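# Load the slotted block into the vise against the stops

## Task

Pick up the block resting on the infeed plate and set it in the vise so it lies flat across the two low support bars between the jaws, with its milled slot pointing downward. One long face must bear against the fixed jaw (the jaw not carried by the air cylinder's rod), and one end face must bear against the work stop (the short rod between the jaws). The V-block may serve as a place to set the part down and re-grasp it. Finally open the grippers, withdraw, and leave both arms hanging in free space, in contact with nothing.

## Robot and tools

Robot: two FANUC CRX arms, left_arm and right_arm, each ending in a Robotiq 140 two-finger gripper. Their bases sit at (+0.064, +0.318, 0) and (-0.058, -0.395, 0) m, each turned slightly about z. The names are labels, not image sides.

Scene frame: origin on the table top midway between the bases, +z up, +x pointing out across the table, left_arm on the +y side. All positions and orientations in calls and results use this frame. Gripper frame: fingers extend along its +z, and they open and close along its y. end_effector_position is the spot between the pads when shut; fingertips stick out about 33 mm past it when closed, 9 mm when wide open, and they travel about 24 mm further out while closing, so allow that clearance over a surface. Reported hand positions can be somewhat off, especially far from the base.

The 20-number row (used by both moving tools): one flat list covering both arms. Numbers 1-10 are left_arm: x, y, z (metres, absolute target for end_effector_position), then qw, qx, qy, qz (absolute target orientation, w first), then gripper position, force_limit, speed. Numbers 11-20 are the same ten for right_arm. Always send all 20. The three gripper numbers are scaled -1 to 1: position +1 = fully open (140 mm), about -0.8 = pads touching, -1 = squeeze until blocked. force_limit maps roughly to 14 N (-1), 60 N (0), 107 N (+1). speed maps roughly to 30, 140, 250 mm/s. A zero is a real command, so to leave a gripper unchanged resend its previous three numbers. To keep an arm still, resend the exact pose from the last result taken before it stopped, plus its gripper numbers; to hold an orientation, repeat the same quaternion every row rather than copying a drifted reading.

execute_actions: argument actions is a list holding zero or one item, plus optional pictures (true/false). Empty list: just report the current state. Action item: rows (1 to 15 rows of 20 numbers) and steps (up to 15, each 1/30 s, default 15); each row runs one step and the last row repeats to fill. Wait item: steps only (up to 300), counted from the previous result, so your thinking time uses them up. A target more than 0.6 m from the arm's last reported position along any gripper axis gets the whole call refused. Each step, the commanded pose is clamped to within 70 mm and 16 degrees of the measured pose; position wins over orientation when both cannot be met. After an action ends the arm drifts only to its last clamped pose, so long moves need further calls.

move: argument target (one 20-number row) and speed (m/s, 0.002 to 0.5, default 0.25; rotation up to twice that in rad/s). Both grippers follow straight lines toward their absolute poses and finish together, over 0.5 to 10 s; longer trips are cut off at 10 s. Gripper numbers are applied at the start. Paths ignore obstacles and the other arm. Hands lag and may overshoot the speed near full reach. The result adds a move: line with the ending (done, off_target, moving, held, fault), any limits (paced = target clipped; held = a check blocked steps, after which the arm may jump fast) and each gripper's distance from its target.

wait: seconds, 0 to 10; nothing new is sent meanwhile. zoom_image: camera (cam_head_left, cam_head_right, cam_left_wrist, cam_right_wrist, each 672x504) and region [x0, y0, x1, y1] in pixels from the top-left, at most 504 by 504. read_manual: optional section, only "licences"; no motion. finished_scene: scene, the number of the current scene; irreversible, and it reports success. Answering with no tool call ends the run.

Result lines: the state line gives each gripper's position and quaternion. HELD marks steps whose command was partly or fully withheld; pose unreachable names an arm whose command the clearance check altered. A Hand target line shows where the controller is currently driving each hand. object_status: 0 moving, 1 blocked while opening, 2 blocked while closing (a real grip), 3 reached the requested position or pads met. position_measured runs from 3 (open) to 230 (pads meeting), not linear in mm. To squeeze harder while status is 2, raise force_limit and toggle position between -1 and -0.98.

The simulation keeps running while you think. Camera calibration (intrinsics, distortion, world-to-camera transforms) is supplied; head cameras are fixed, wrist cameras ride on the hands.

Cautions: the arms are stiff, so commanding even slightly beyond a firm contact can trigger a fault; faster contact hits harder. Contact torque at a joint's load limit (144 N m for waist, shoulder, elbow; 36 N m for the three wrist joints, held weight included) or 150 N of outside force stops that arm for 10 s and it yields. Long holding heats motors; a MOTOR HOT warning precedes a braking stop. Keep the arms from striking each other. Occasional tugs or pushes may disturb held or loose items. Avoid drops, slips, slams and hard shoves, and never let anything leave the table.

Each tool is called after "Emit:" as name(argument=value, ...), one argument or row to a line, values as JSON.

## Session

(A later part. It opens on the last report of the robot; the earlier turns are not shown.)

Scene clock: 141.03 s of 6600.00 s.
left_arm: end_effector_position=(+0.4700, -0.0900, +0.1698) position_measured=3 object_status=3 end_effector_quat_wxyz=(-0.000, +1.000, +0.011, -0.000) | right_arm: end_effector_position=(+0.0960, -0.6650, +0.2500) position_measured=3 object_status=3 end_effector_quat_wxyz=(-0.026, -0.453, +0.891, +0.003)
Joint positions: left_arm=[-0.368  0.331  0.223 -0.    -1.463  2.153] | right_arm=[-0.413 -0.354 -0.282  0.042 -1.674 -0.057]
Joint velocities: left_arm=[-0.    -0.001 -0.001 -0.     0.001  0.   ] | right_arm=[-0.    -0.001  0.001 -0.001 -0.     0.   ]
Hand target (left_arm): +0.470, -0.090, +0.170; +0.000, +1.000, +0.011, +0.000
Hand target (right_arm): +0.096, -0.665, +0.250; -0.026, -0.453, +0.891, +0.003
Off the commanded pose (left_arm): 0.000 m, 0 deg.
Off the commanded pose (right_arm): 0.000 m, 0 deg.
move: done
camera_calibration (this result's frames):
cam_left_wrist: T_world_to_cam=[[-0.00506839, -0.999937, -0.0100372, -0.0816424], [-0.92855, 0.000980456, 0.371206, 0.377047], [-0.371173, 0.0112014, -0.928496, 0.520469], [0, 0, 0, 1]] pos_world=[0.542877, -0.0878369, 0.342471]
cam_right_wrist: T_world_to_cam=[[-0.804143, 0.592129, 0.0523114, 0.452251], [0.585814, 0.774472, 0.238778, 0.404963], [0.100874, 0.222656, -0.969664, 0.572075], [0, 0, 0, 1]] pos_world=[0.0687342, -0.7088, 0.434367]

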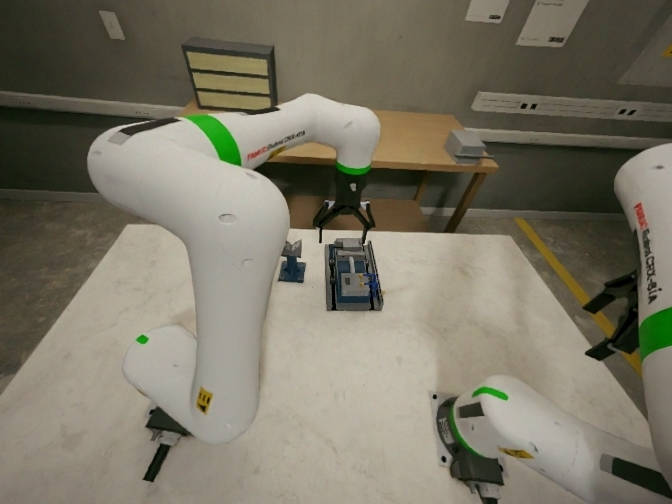

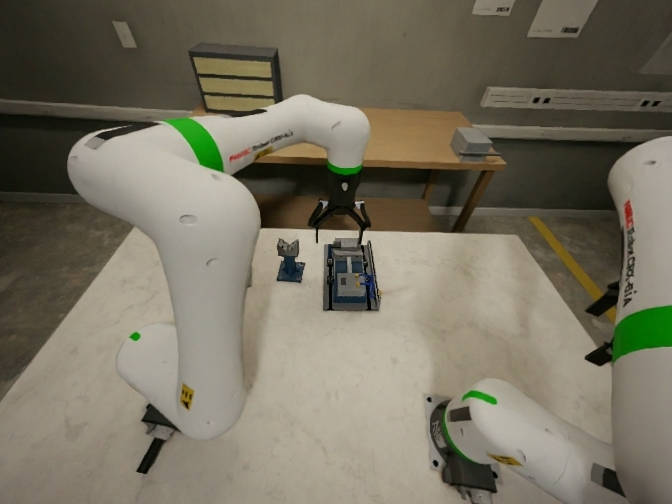

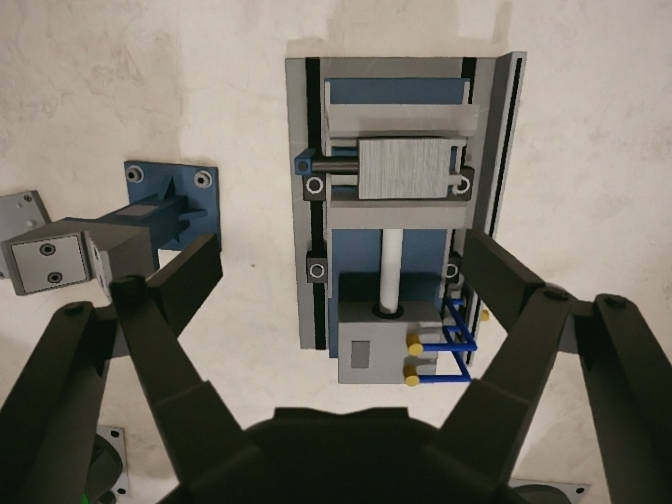

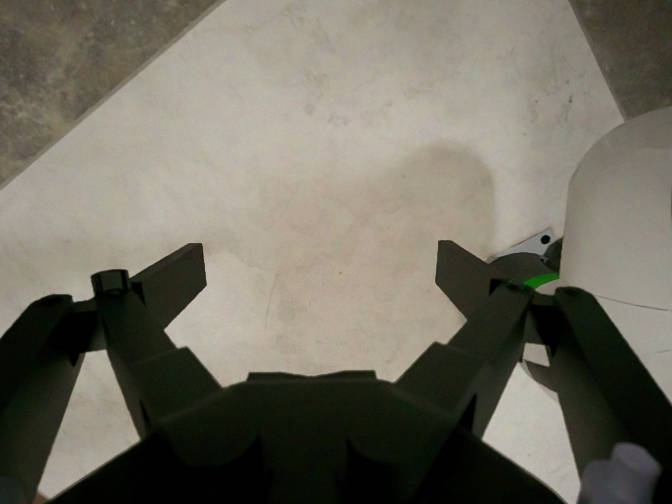

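Emit:
move(
  target=[0.545,-0.131,0.16,0,0.715,-0.699,0,1,-1,-1,0.096,-0.665,0.25,-0.026,-0.453,0.891,0.003,1,0,0],
  speed=0.5,
)

Emit:
move(
  target=[0.545,-0.131,0.121,0,0.715,-0.699,0,1,-1,-1,0.096,-0.665,0.25,-0.026,-0.453,0.891,0.003,1,0,0],
  speed=0.05,
)

Emit:
move(
  target=[0.545,-0.131,0.121,0,0.715,-0.699,0,0.3,-1,-1,0.096,-0.665,0.25,-0.026,-0.453,0.891,0.003,1,0,0],
)

Emit:
move(
  target=[0.545,-0.131,0.121,0,0.715,-0.699,0,1,-1,0,0.096,-0.665,0.25,-0.026,-0.453,0.891,0.003,1,0,0],
)

Emit:
move(
  target=[0.53,-0.09,0.2,0,0.715,-0.699,0,1,-1,0,0.096,-0.665,0.25,-0.026,-0.453,0.891,0.003,1,0,0],
)

Emit:
zoom_image(
  camera="cam_left_wrist",
  region=[260,80,480,260],
)

Scene clock: 151.47 s of 6600.00 s.
left_arm: end_effector_position=(+0.5451, -0.1311, +0.1602) position_measured=3 object_status=3 end_effector_quat_wxyz=(-0.000, +0.715, -0.699, +0.000) | right_arm: end_effector_position=(+0.0960, -0.6650, +0.2500) position_measured=3 object_status=3 end_effector_quat_wxyz=(-0.026, -0.453, +0.891, +0.003)
Joint positions: left_arm=[-0.36   0.553  0.514 -0.    -1.531  0.575] | right_arm=[-0.413 -0.354 -0.282  0.042 -1.674 -0.057]
Joint velocities: left_arm=[ 0.001  0.    -0.     0.    -0.001 -0.001] | right_arm=[ 0.001  0.001  0.    -0.    -0.    -0.   ]
Hand target (left_arm): +0.545, -0.131, +0.160; -0.000, +0.715, -0.699, -0.000
Hand target (right_arm): +0.096, -0.665, +0.250; -0.026, -0.453, +0.891, +0.003
Off the commanded pose (left_arm): 0.000 m, 0 deg.
Off the commanded pose (right_arm): 0.000 m, 0 deg.
After step 90, 5.33 s passed at rest.
move: done
camera_calibration (this result's frames):
cam_left_wrist: T_world_to_cam=[[-0.99994, 0.00444306, -0.00998734, 0.551505], [0.000418848, 0.92857, 0.371157, 0.0655824], [0.010923, 0.371131, -0.928516, 0.378698], [0, 0, 0, 1]] pos_world=[0.547308, -0.203895, 0.332794]
cam_right_wrist: T_world_to_cam=[[-0.804143, 0.592129, 0.0523116, 0.452251], [0.585814, 0.774472, 0.238778, 0.404963], [0.100873, 0.222657, -0.969664, 0.572075], [0, 0, 0, 1]] pos_world=[0.0687342, -0.7088, 0.434367]

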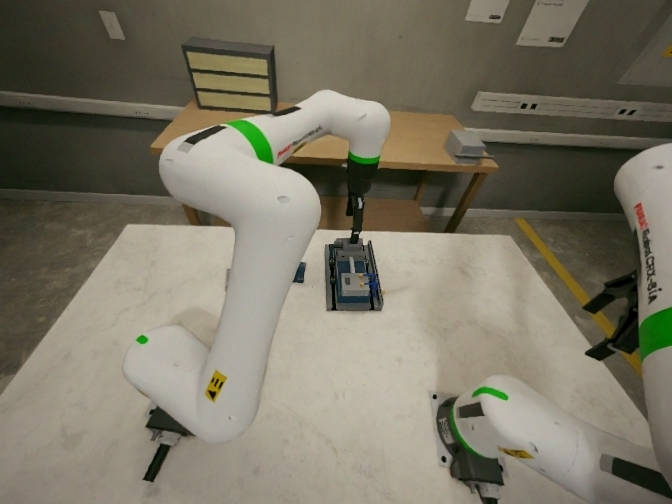

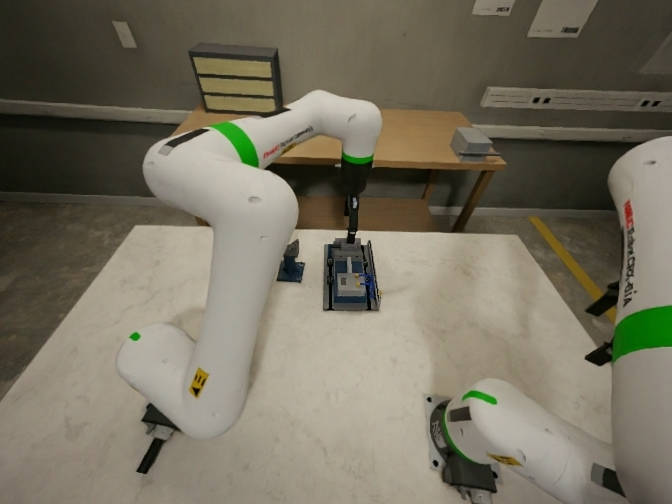

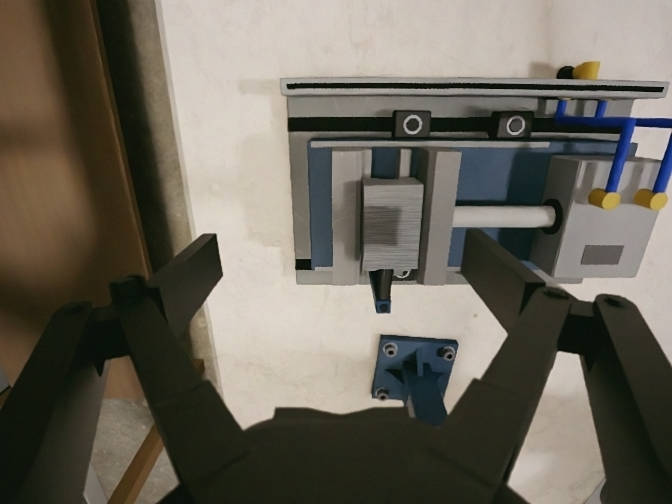

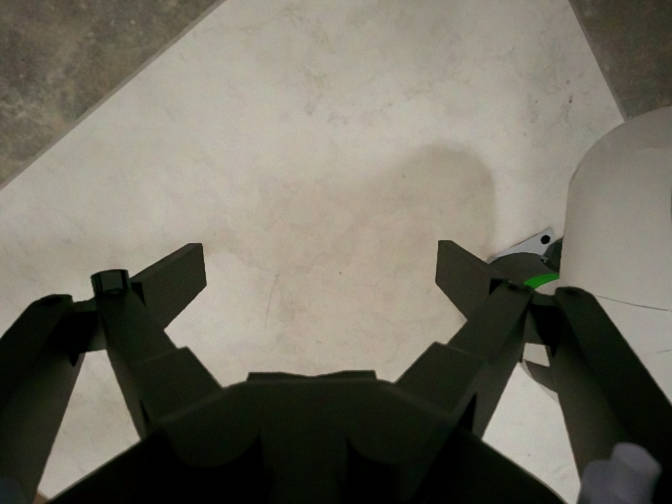

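Scene clock: 152.53 s of 6600.00 s.
left_arm: end_effector_position=(+0.5450, -0.1310, +0.1210) position_measured=3 object_status=3 end_effector_quat_wxyz=(-0.000, +0.715, -0.699, -0.000) | right_arm: end_effector_position=(+0.0960, -0.6650, +0.2500) position_measured=3 object_status=3 end_effector_quat_wxyz=(-0.026, -0.453, +0.891, +0.003)
Joint positions: left_arm=[-0.36   0.562  0.435 -0.    -1.444  0.575] | right_arm=[-0.413 -0.354 -0.282  0.042 -1.674 -0.057]
Joint velocities: left_arm=[-0.     0.    -0.    -0.     0.001 -0.   ] | right_arm=[ 0.     0.002 -0.001 -0.    -0.001  0.   ]
Hand target (left_arm): +0.545, -0.131, +0.121; +0.000, +0.715, -0.699, +0.000
Hand target (right_arm): +0.096, -0.665, +0.250; -0.026, -0.453, +0.891, +0.003
Off the commanded pose (left_arm): 0.000 m, 0 deg.
Off the commanded pose (right_arm): 0.000 m, 0 deg.
move: done
camera_calibration (this result's frames):
cam_left_wrist: T_world_to_cam=[[-0.999939, 0.00468657, -0.00997833, 0.550995], [0.000647746, 0.92855, 0.371206, 0.079881], [0.0110051, 0.371177, -0.928497, 0.342257], [0, 0, 0, 1]] pos_world=[0.547143, -0.203793, 0.29363]
cam_right_wrist: T_world_to_cam=[[-0.804143, 0.592129, 0.0523112, 0.452251], [0.585814, 0.774472, 0.238778, 0.404963], [0.100874, 0.222656, -0.969664, 0.572075], [0, 0, 0, 1]] pos_world=[0.0687342, -0.7088, 0.434367]

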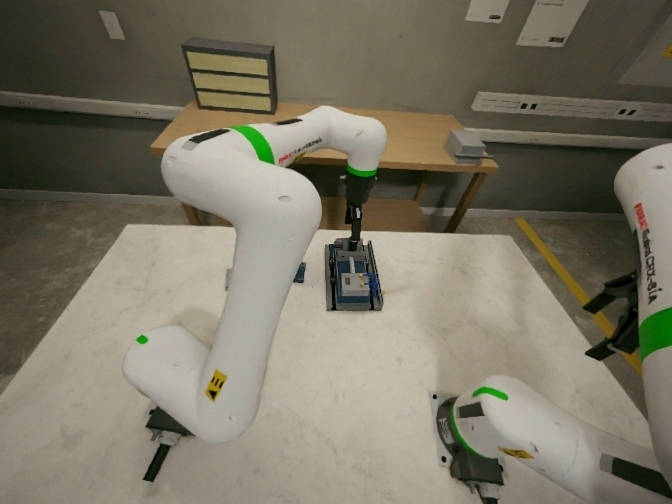

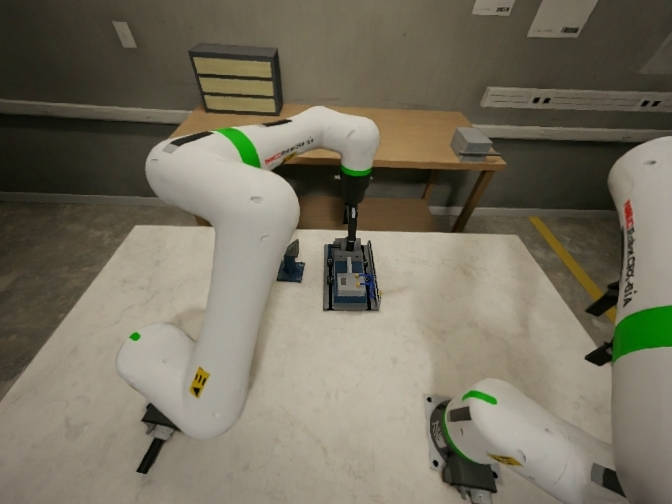

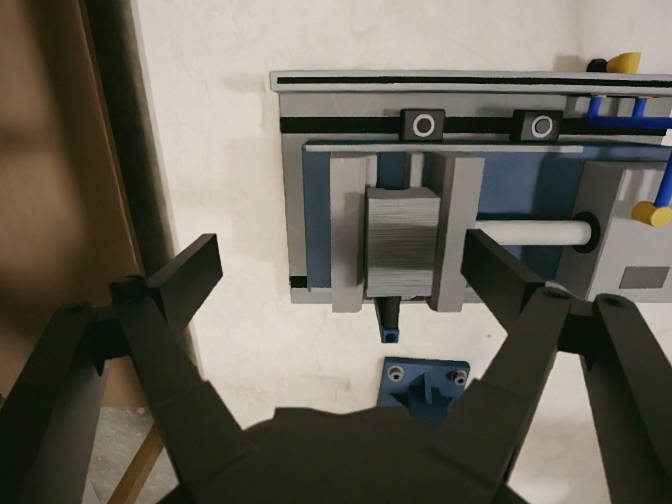

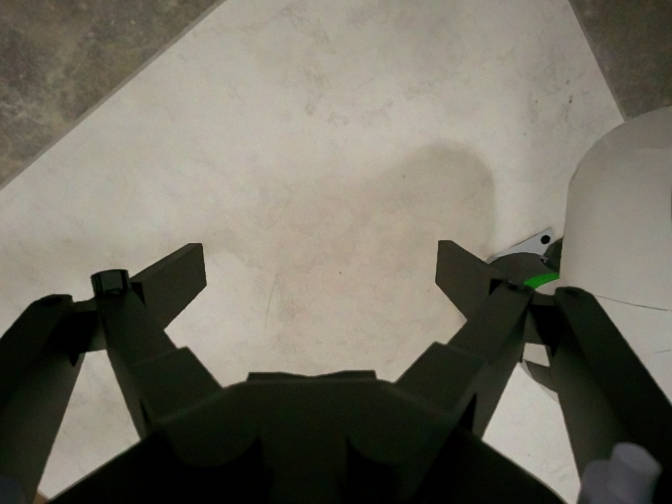

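Scene clock: 154.10 s of 6600.00 s.
left_arm: end_effector_position=(+0.5449, -0.1310, +0.1210) position_measured=69 object_status=0 end_effector_quat_wxyz=(+0.000, +0.715, -0.699, -0.000) | right_arm: end_effector_position=(+0.0960, -0.6650, +0.2500) position_measured=3 object_status=3 end_effector_quat_wxyz=(-0.026, -0.453, +0.891, +0.003)
Joint positions: left_arm=[-0.36   0.562  0.435  0.    -1.444  0.575] | right_arm=[-0.413 -0.354 -0.282  0.042 -1.674 -0.057]
Joint velocities: left_arm=[ 0.    -0.    -0.    -0.002  0.002  0.   ] | right_arm=[ 0.    -0.001 -0.    -0.     0.001 -0.   ]
Hand target (left_arm): +0.545, -0.131, +0.121; +0.000, +0.715, -0.699, -0.000
Hand target (right_arm): +0.096, -0.665, +0.250; -0.026, -0.453, +0.891, +0.003
Off the commanded pose (left_arm): 0.000 m, 0 deg.
Off the commanded pose (right_arm): 0.000 m, 0 deg.
move: done
camera_calibration (this result's frames):
cam_left_wrist: T_world_to_cam=[[-0.999942, 0.00455819, -0.00974731, 0.550922], [0.000615399, 0.928589, 0.371109, 0.0799703], [0.0107428, 0.371082, -0.928538, 0.342441], [0, 0, 0, 1]] pos_world=[0.547162, -0.203844, 0.293662]
cam_right_wrist: T_world_to_cam=[[-0.804143, 0.592129, 0.0523115, 0.452251], [0.585814, 0.774472, 0.238778, 0.404963], [0.100873, 0.222656, -0.969664, 0.572075], [0, 0, 0, 1]] pos_world=[0.0687342, -0.7088, 0.434367]

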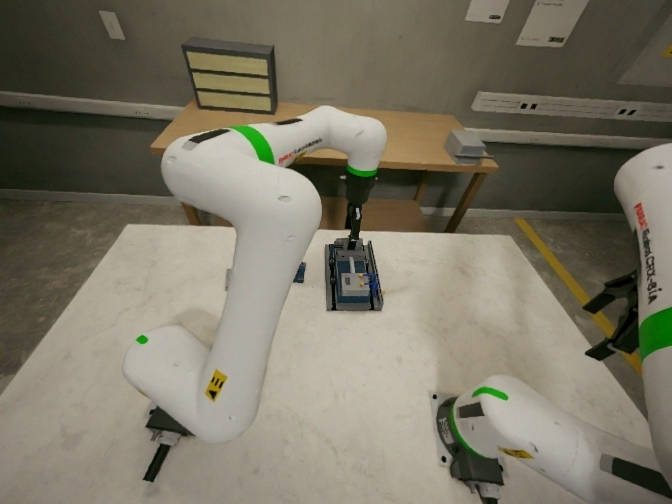

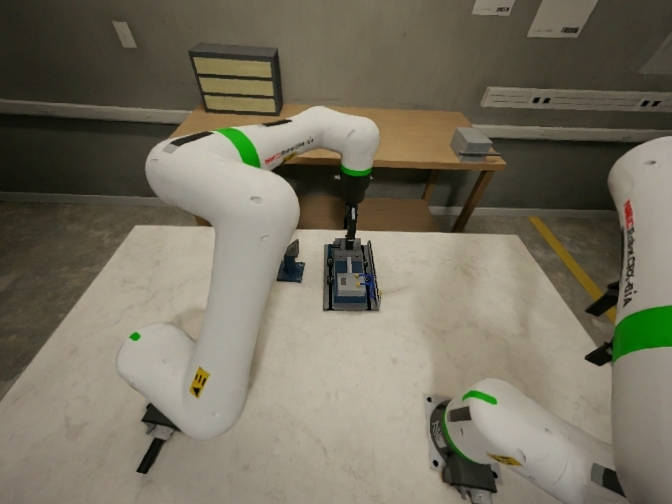

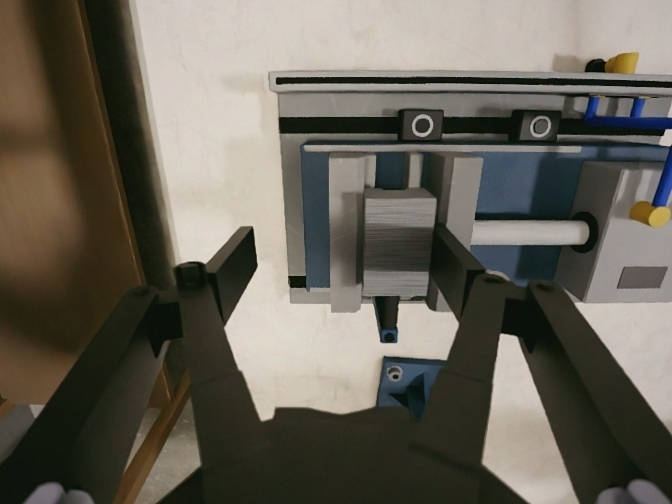

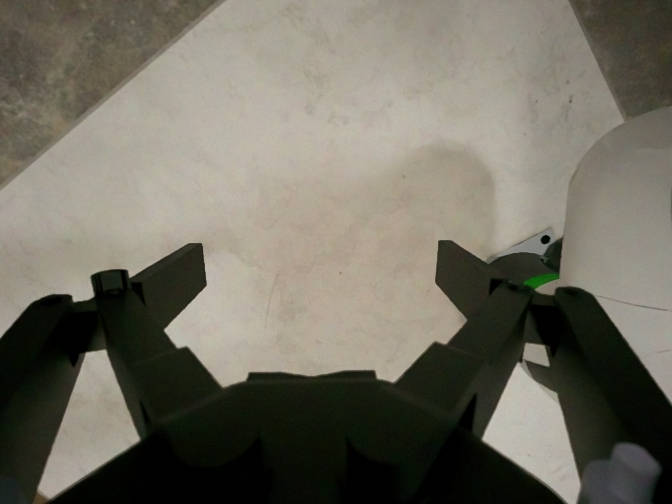

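Scene clock: 154.80 s of 6600.00 s.
left_arm: end_effector_position=(+0.5450, -0.1310, +0.1210) position_measured=3 object_status=3 end_effector_quat_wxyz=(+0.000, +0.715, -0.699, -0.000) | right_arm: end_effector_position=(+0.0960, -0.6650, +0.2500) position_measured=3 object_status=3 end_effector_quat_wxyz=(-0.026, -0.453, +0.891, +0.003)
Joint positions: left_arm=[-0.36   0.562  0.435  0.    -1.444  0.575] | right_arm=[-0.413 -0.354 -0.282  0.042 -1.674 -0.057]
Joint velocities: left_arm=[-0.001 -0.001  0.001 -0.     0.003 -0.   ] | right_arm=[ 0.    -0.001  0.     0.    -0.     0.   ]
Hand target (left_arm): +0.545, -0.131, +0.121; +0.000, +0.715, -0.699, +0.000
Hand target (right_arm): +0.096, -0.665, +0.250; -0.026, -0.453, +0.891, +0.003
Off the commanded pose (left_arm): 0.000 m, 0 deg.
Off the commanded pose (right_arm): 0.000 m, 0 deg.
move: done
camera_calibration (this result's frames):
cam_left_wrist: T_world_to_cam=[[-0.999942, 0.00435322, -0.0098931, 0.551008], [0.000370933, 0.928588, 0.371111, 0.0800619], [0.0108021, 0.371086, -0.928536, 0.342396], [0, 0, 0, 1]] pos_world=[0.547248, -0.203801, 0.293666]
cam_right_wrist: T_world_to_cam=[[-0.804143, 0.592129, 0.0523116, 0.452251], [0.585814, 0.774472, 0.238778, 0.404963], [0.100873, 0.222656, -0.969664, 0.572075], [0, 0, 0, 1]] pos_world=[0.0687342, -0.7088, 0.434367]

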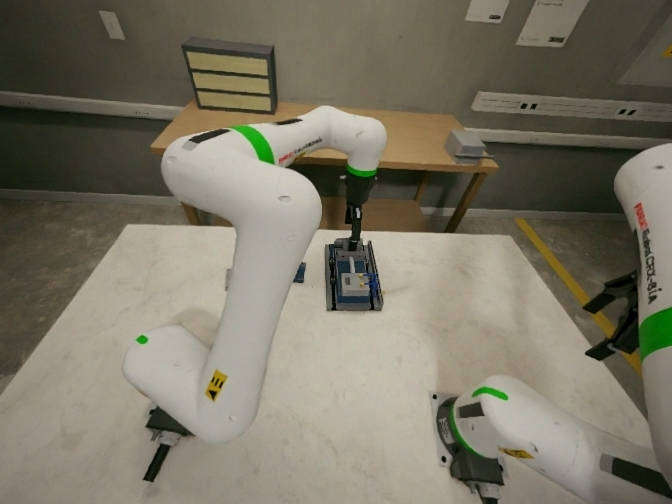

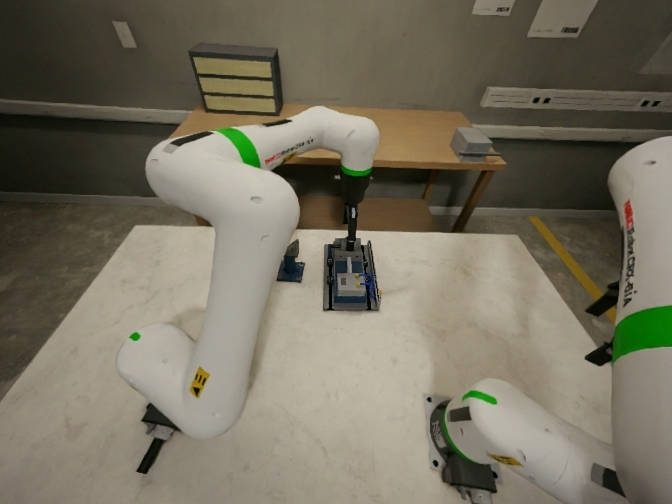

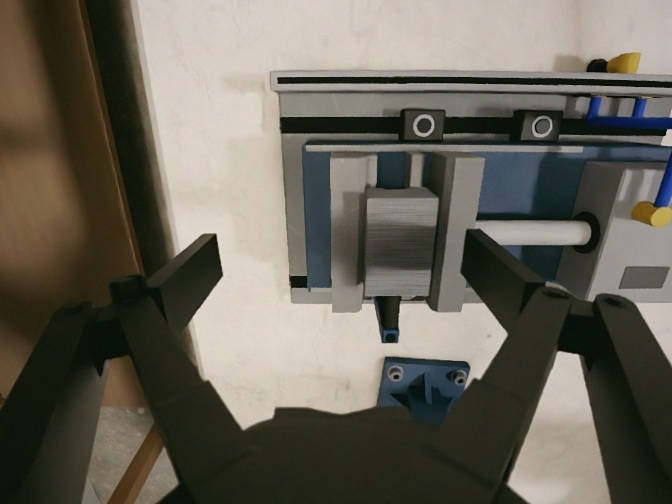

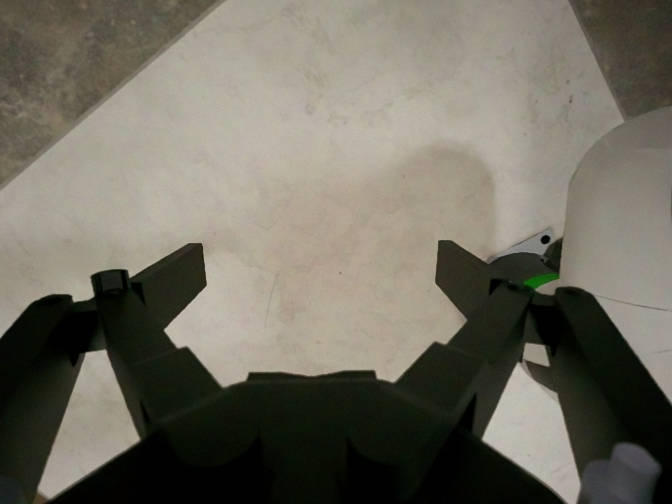

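Scene clock: 155.57 s of 6600.00 s.
left_arm: end_effector_position=(+0.5300, -0.0900, +0.1998) position_measured=3 object_status=3 end_effector_quat_wxyz=(-0.000, +0.715, -0.699, -0.000) | right_arm: end_effector_position=(+0.0960, -0.6650, +0.2500) position_measured=3 object_status=3 end_effector_quat_wxyz=(-0.026, -0.453, +0.891, +0.003)
Joint positions: left_arm=[-0.316  0.443  0.445 -0.    -1.573  0.531] | right_arm=[-0.413 -0.354 -0.282  0.042 -1.674 -0.057]
Joint velocities: left_arm=[ 0.    -0.001  0.001  0.     0.001 -0.   ] | right_arm=[ 0.001 -0.     0.001  0.001 -0.     0.   ]
Hand target (left_arm): +0.530, -0.090, +0.200; -0.000, +0.715, -0.699, -0.000
Hand target (right_arm): +0.096, -0.665, +0.250; -0.026, -0.453, +0.891, +0.003
Off the commanded pose (left_arm): 0.000 m, 0 deg.
Off the commanded pose (right_arm): 0.000 m, 0 deg.
move: done
camera_calibration (this result's frames):
cam_left_wrist: T_world_to_cam=[[-0.999942, 0.00439639, -0.00982459, 0.536594], [0.000434277, 0.928513, 0.371299, 0.0127181], [0.0107546, 0.371273, -0.928462, 0.400563], [0, 0, 0, 1]] pos_world=[0.532249, -0.162886, 0.372457]
cam_right_wrist: T_world_to_cam=[[-0.804143, 0.592129, 0.0523114, 0.452251], [0.585814, 0.774472, 0.238778, 0.404963], [0.100874, 0.222656, -0.969664, 0.572075], [0, 0, 0, 1]] pos_world=[0.0687342, -0.7088, 0.434367]

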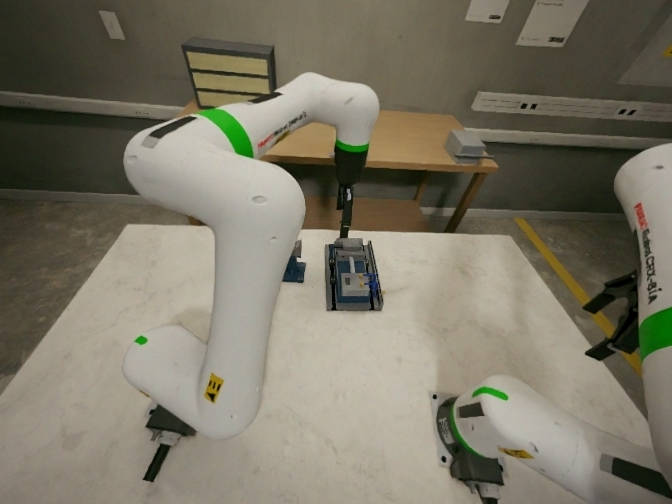

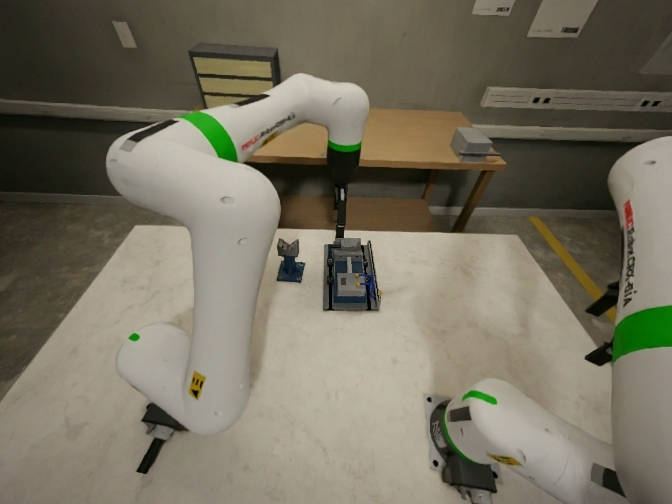

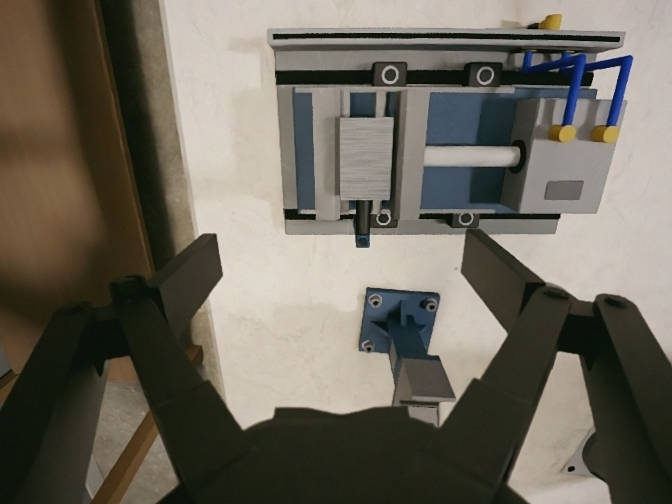

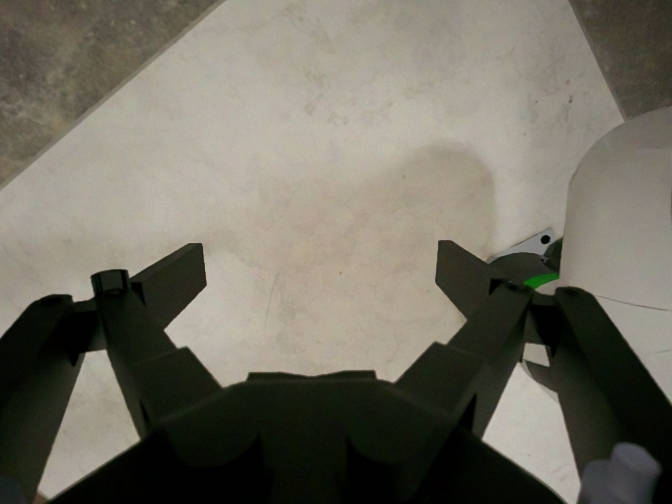

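Region (260, 80, 480, 260) of cam_left_wrist's 672x504 image, scaled by 2.291, with more detail than that image has; it fills the top 412 rows of this view, and the rest is white.

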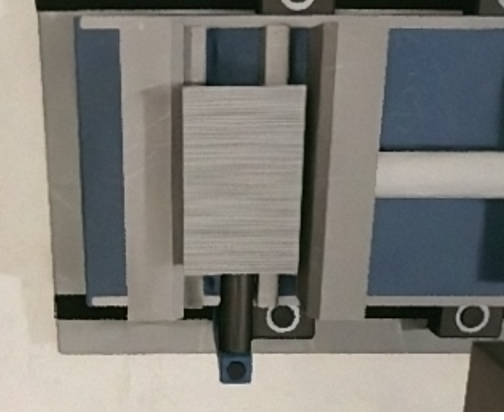

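Emit:
finished_scene(
  scene=1,
)

The scene is finished: the task was done.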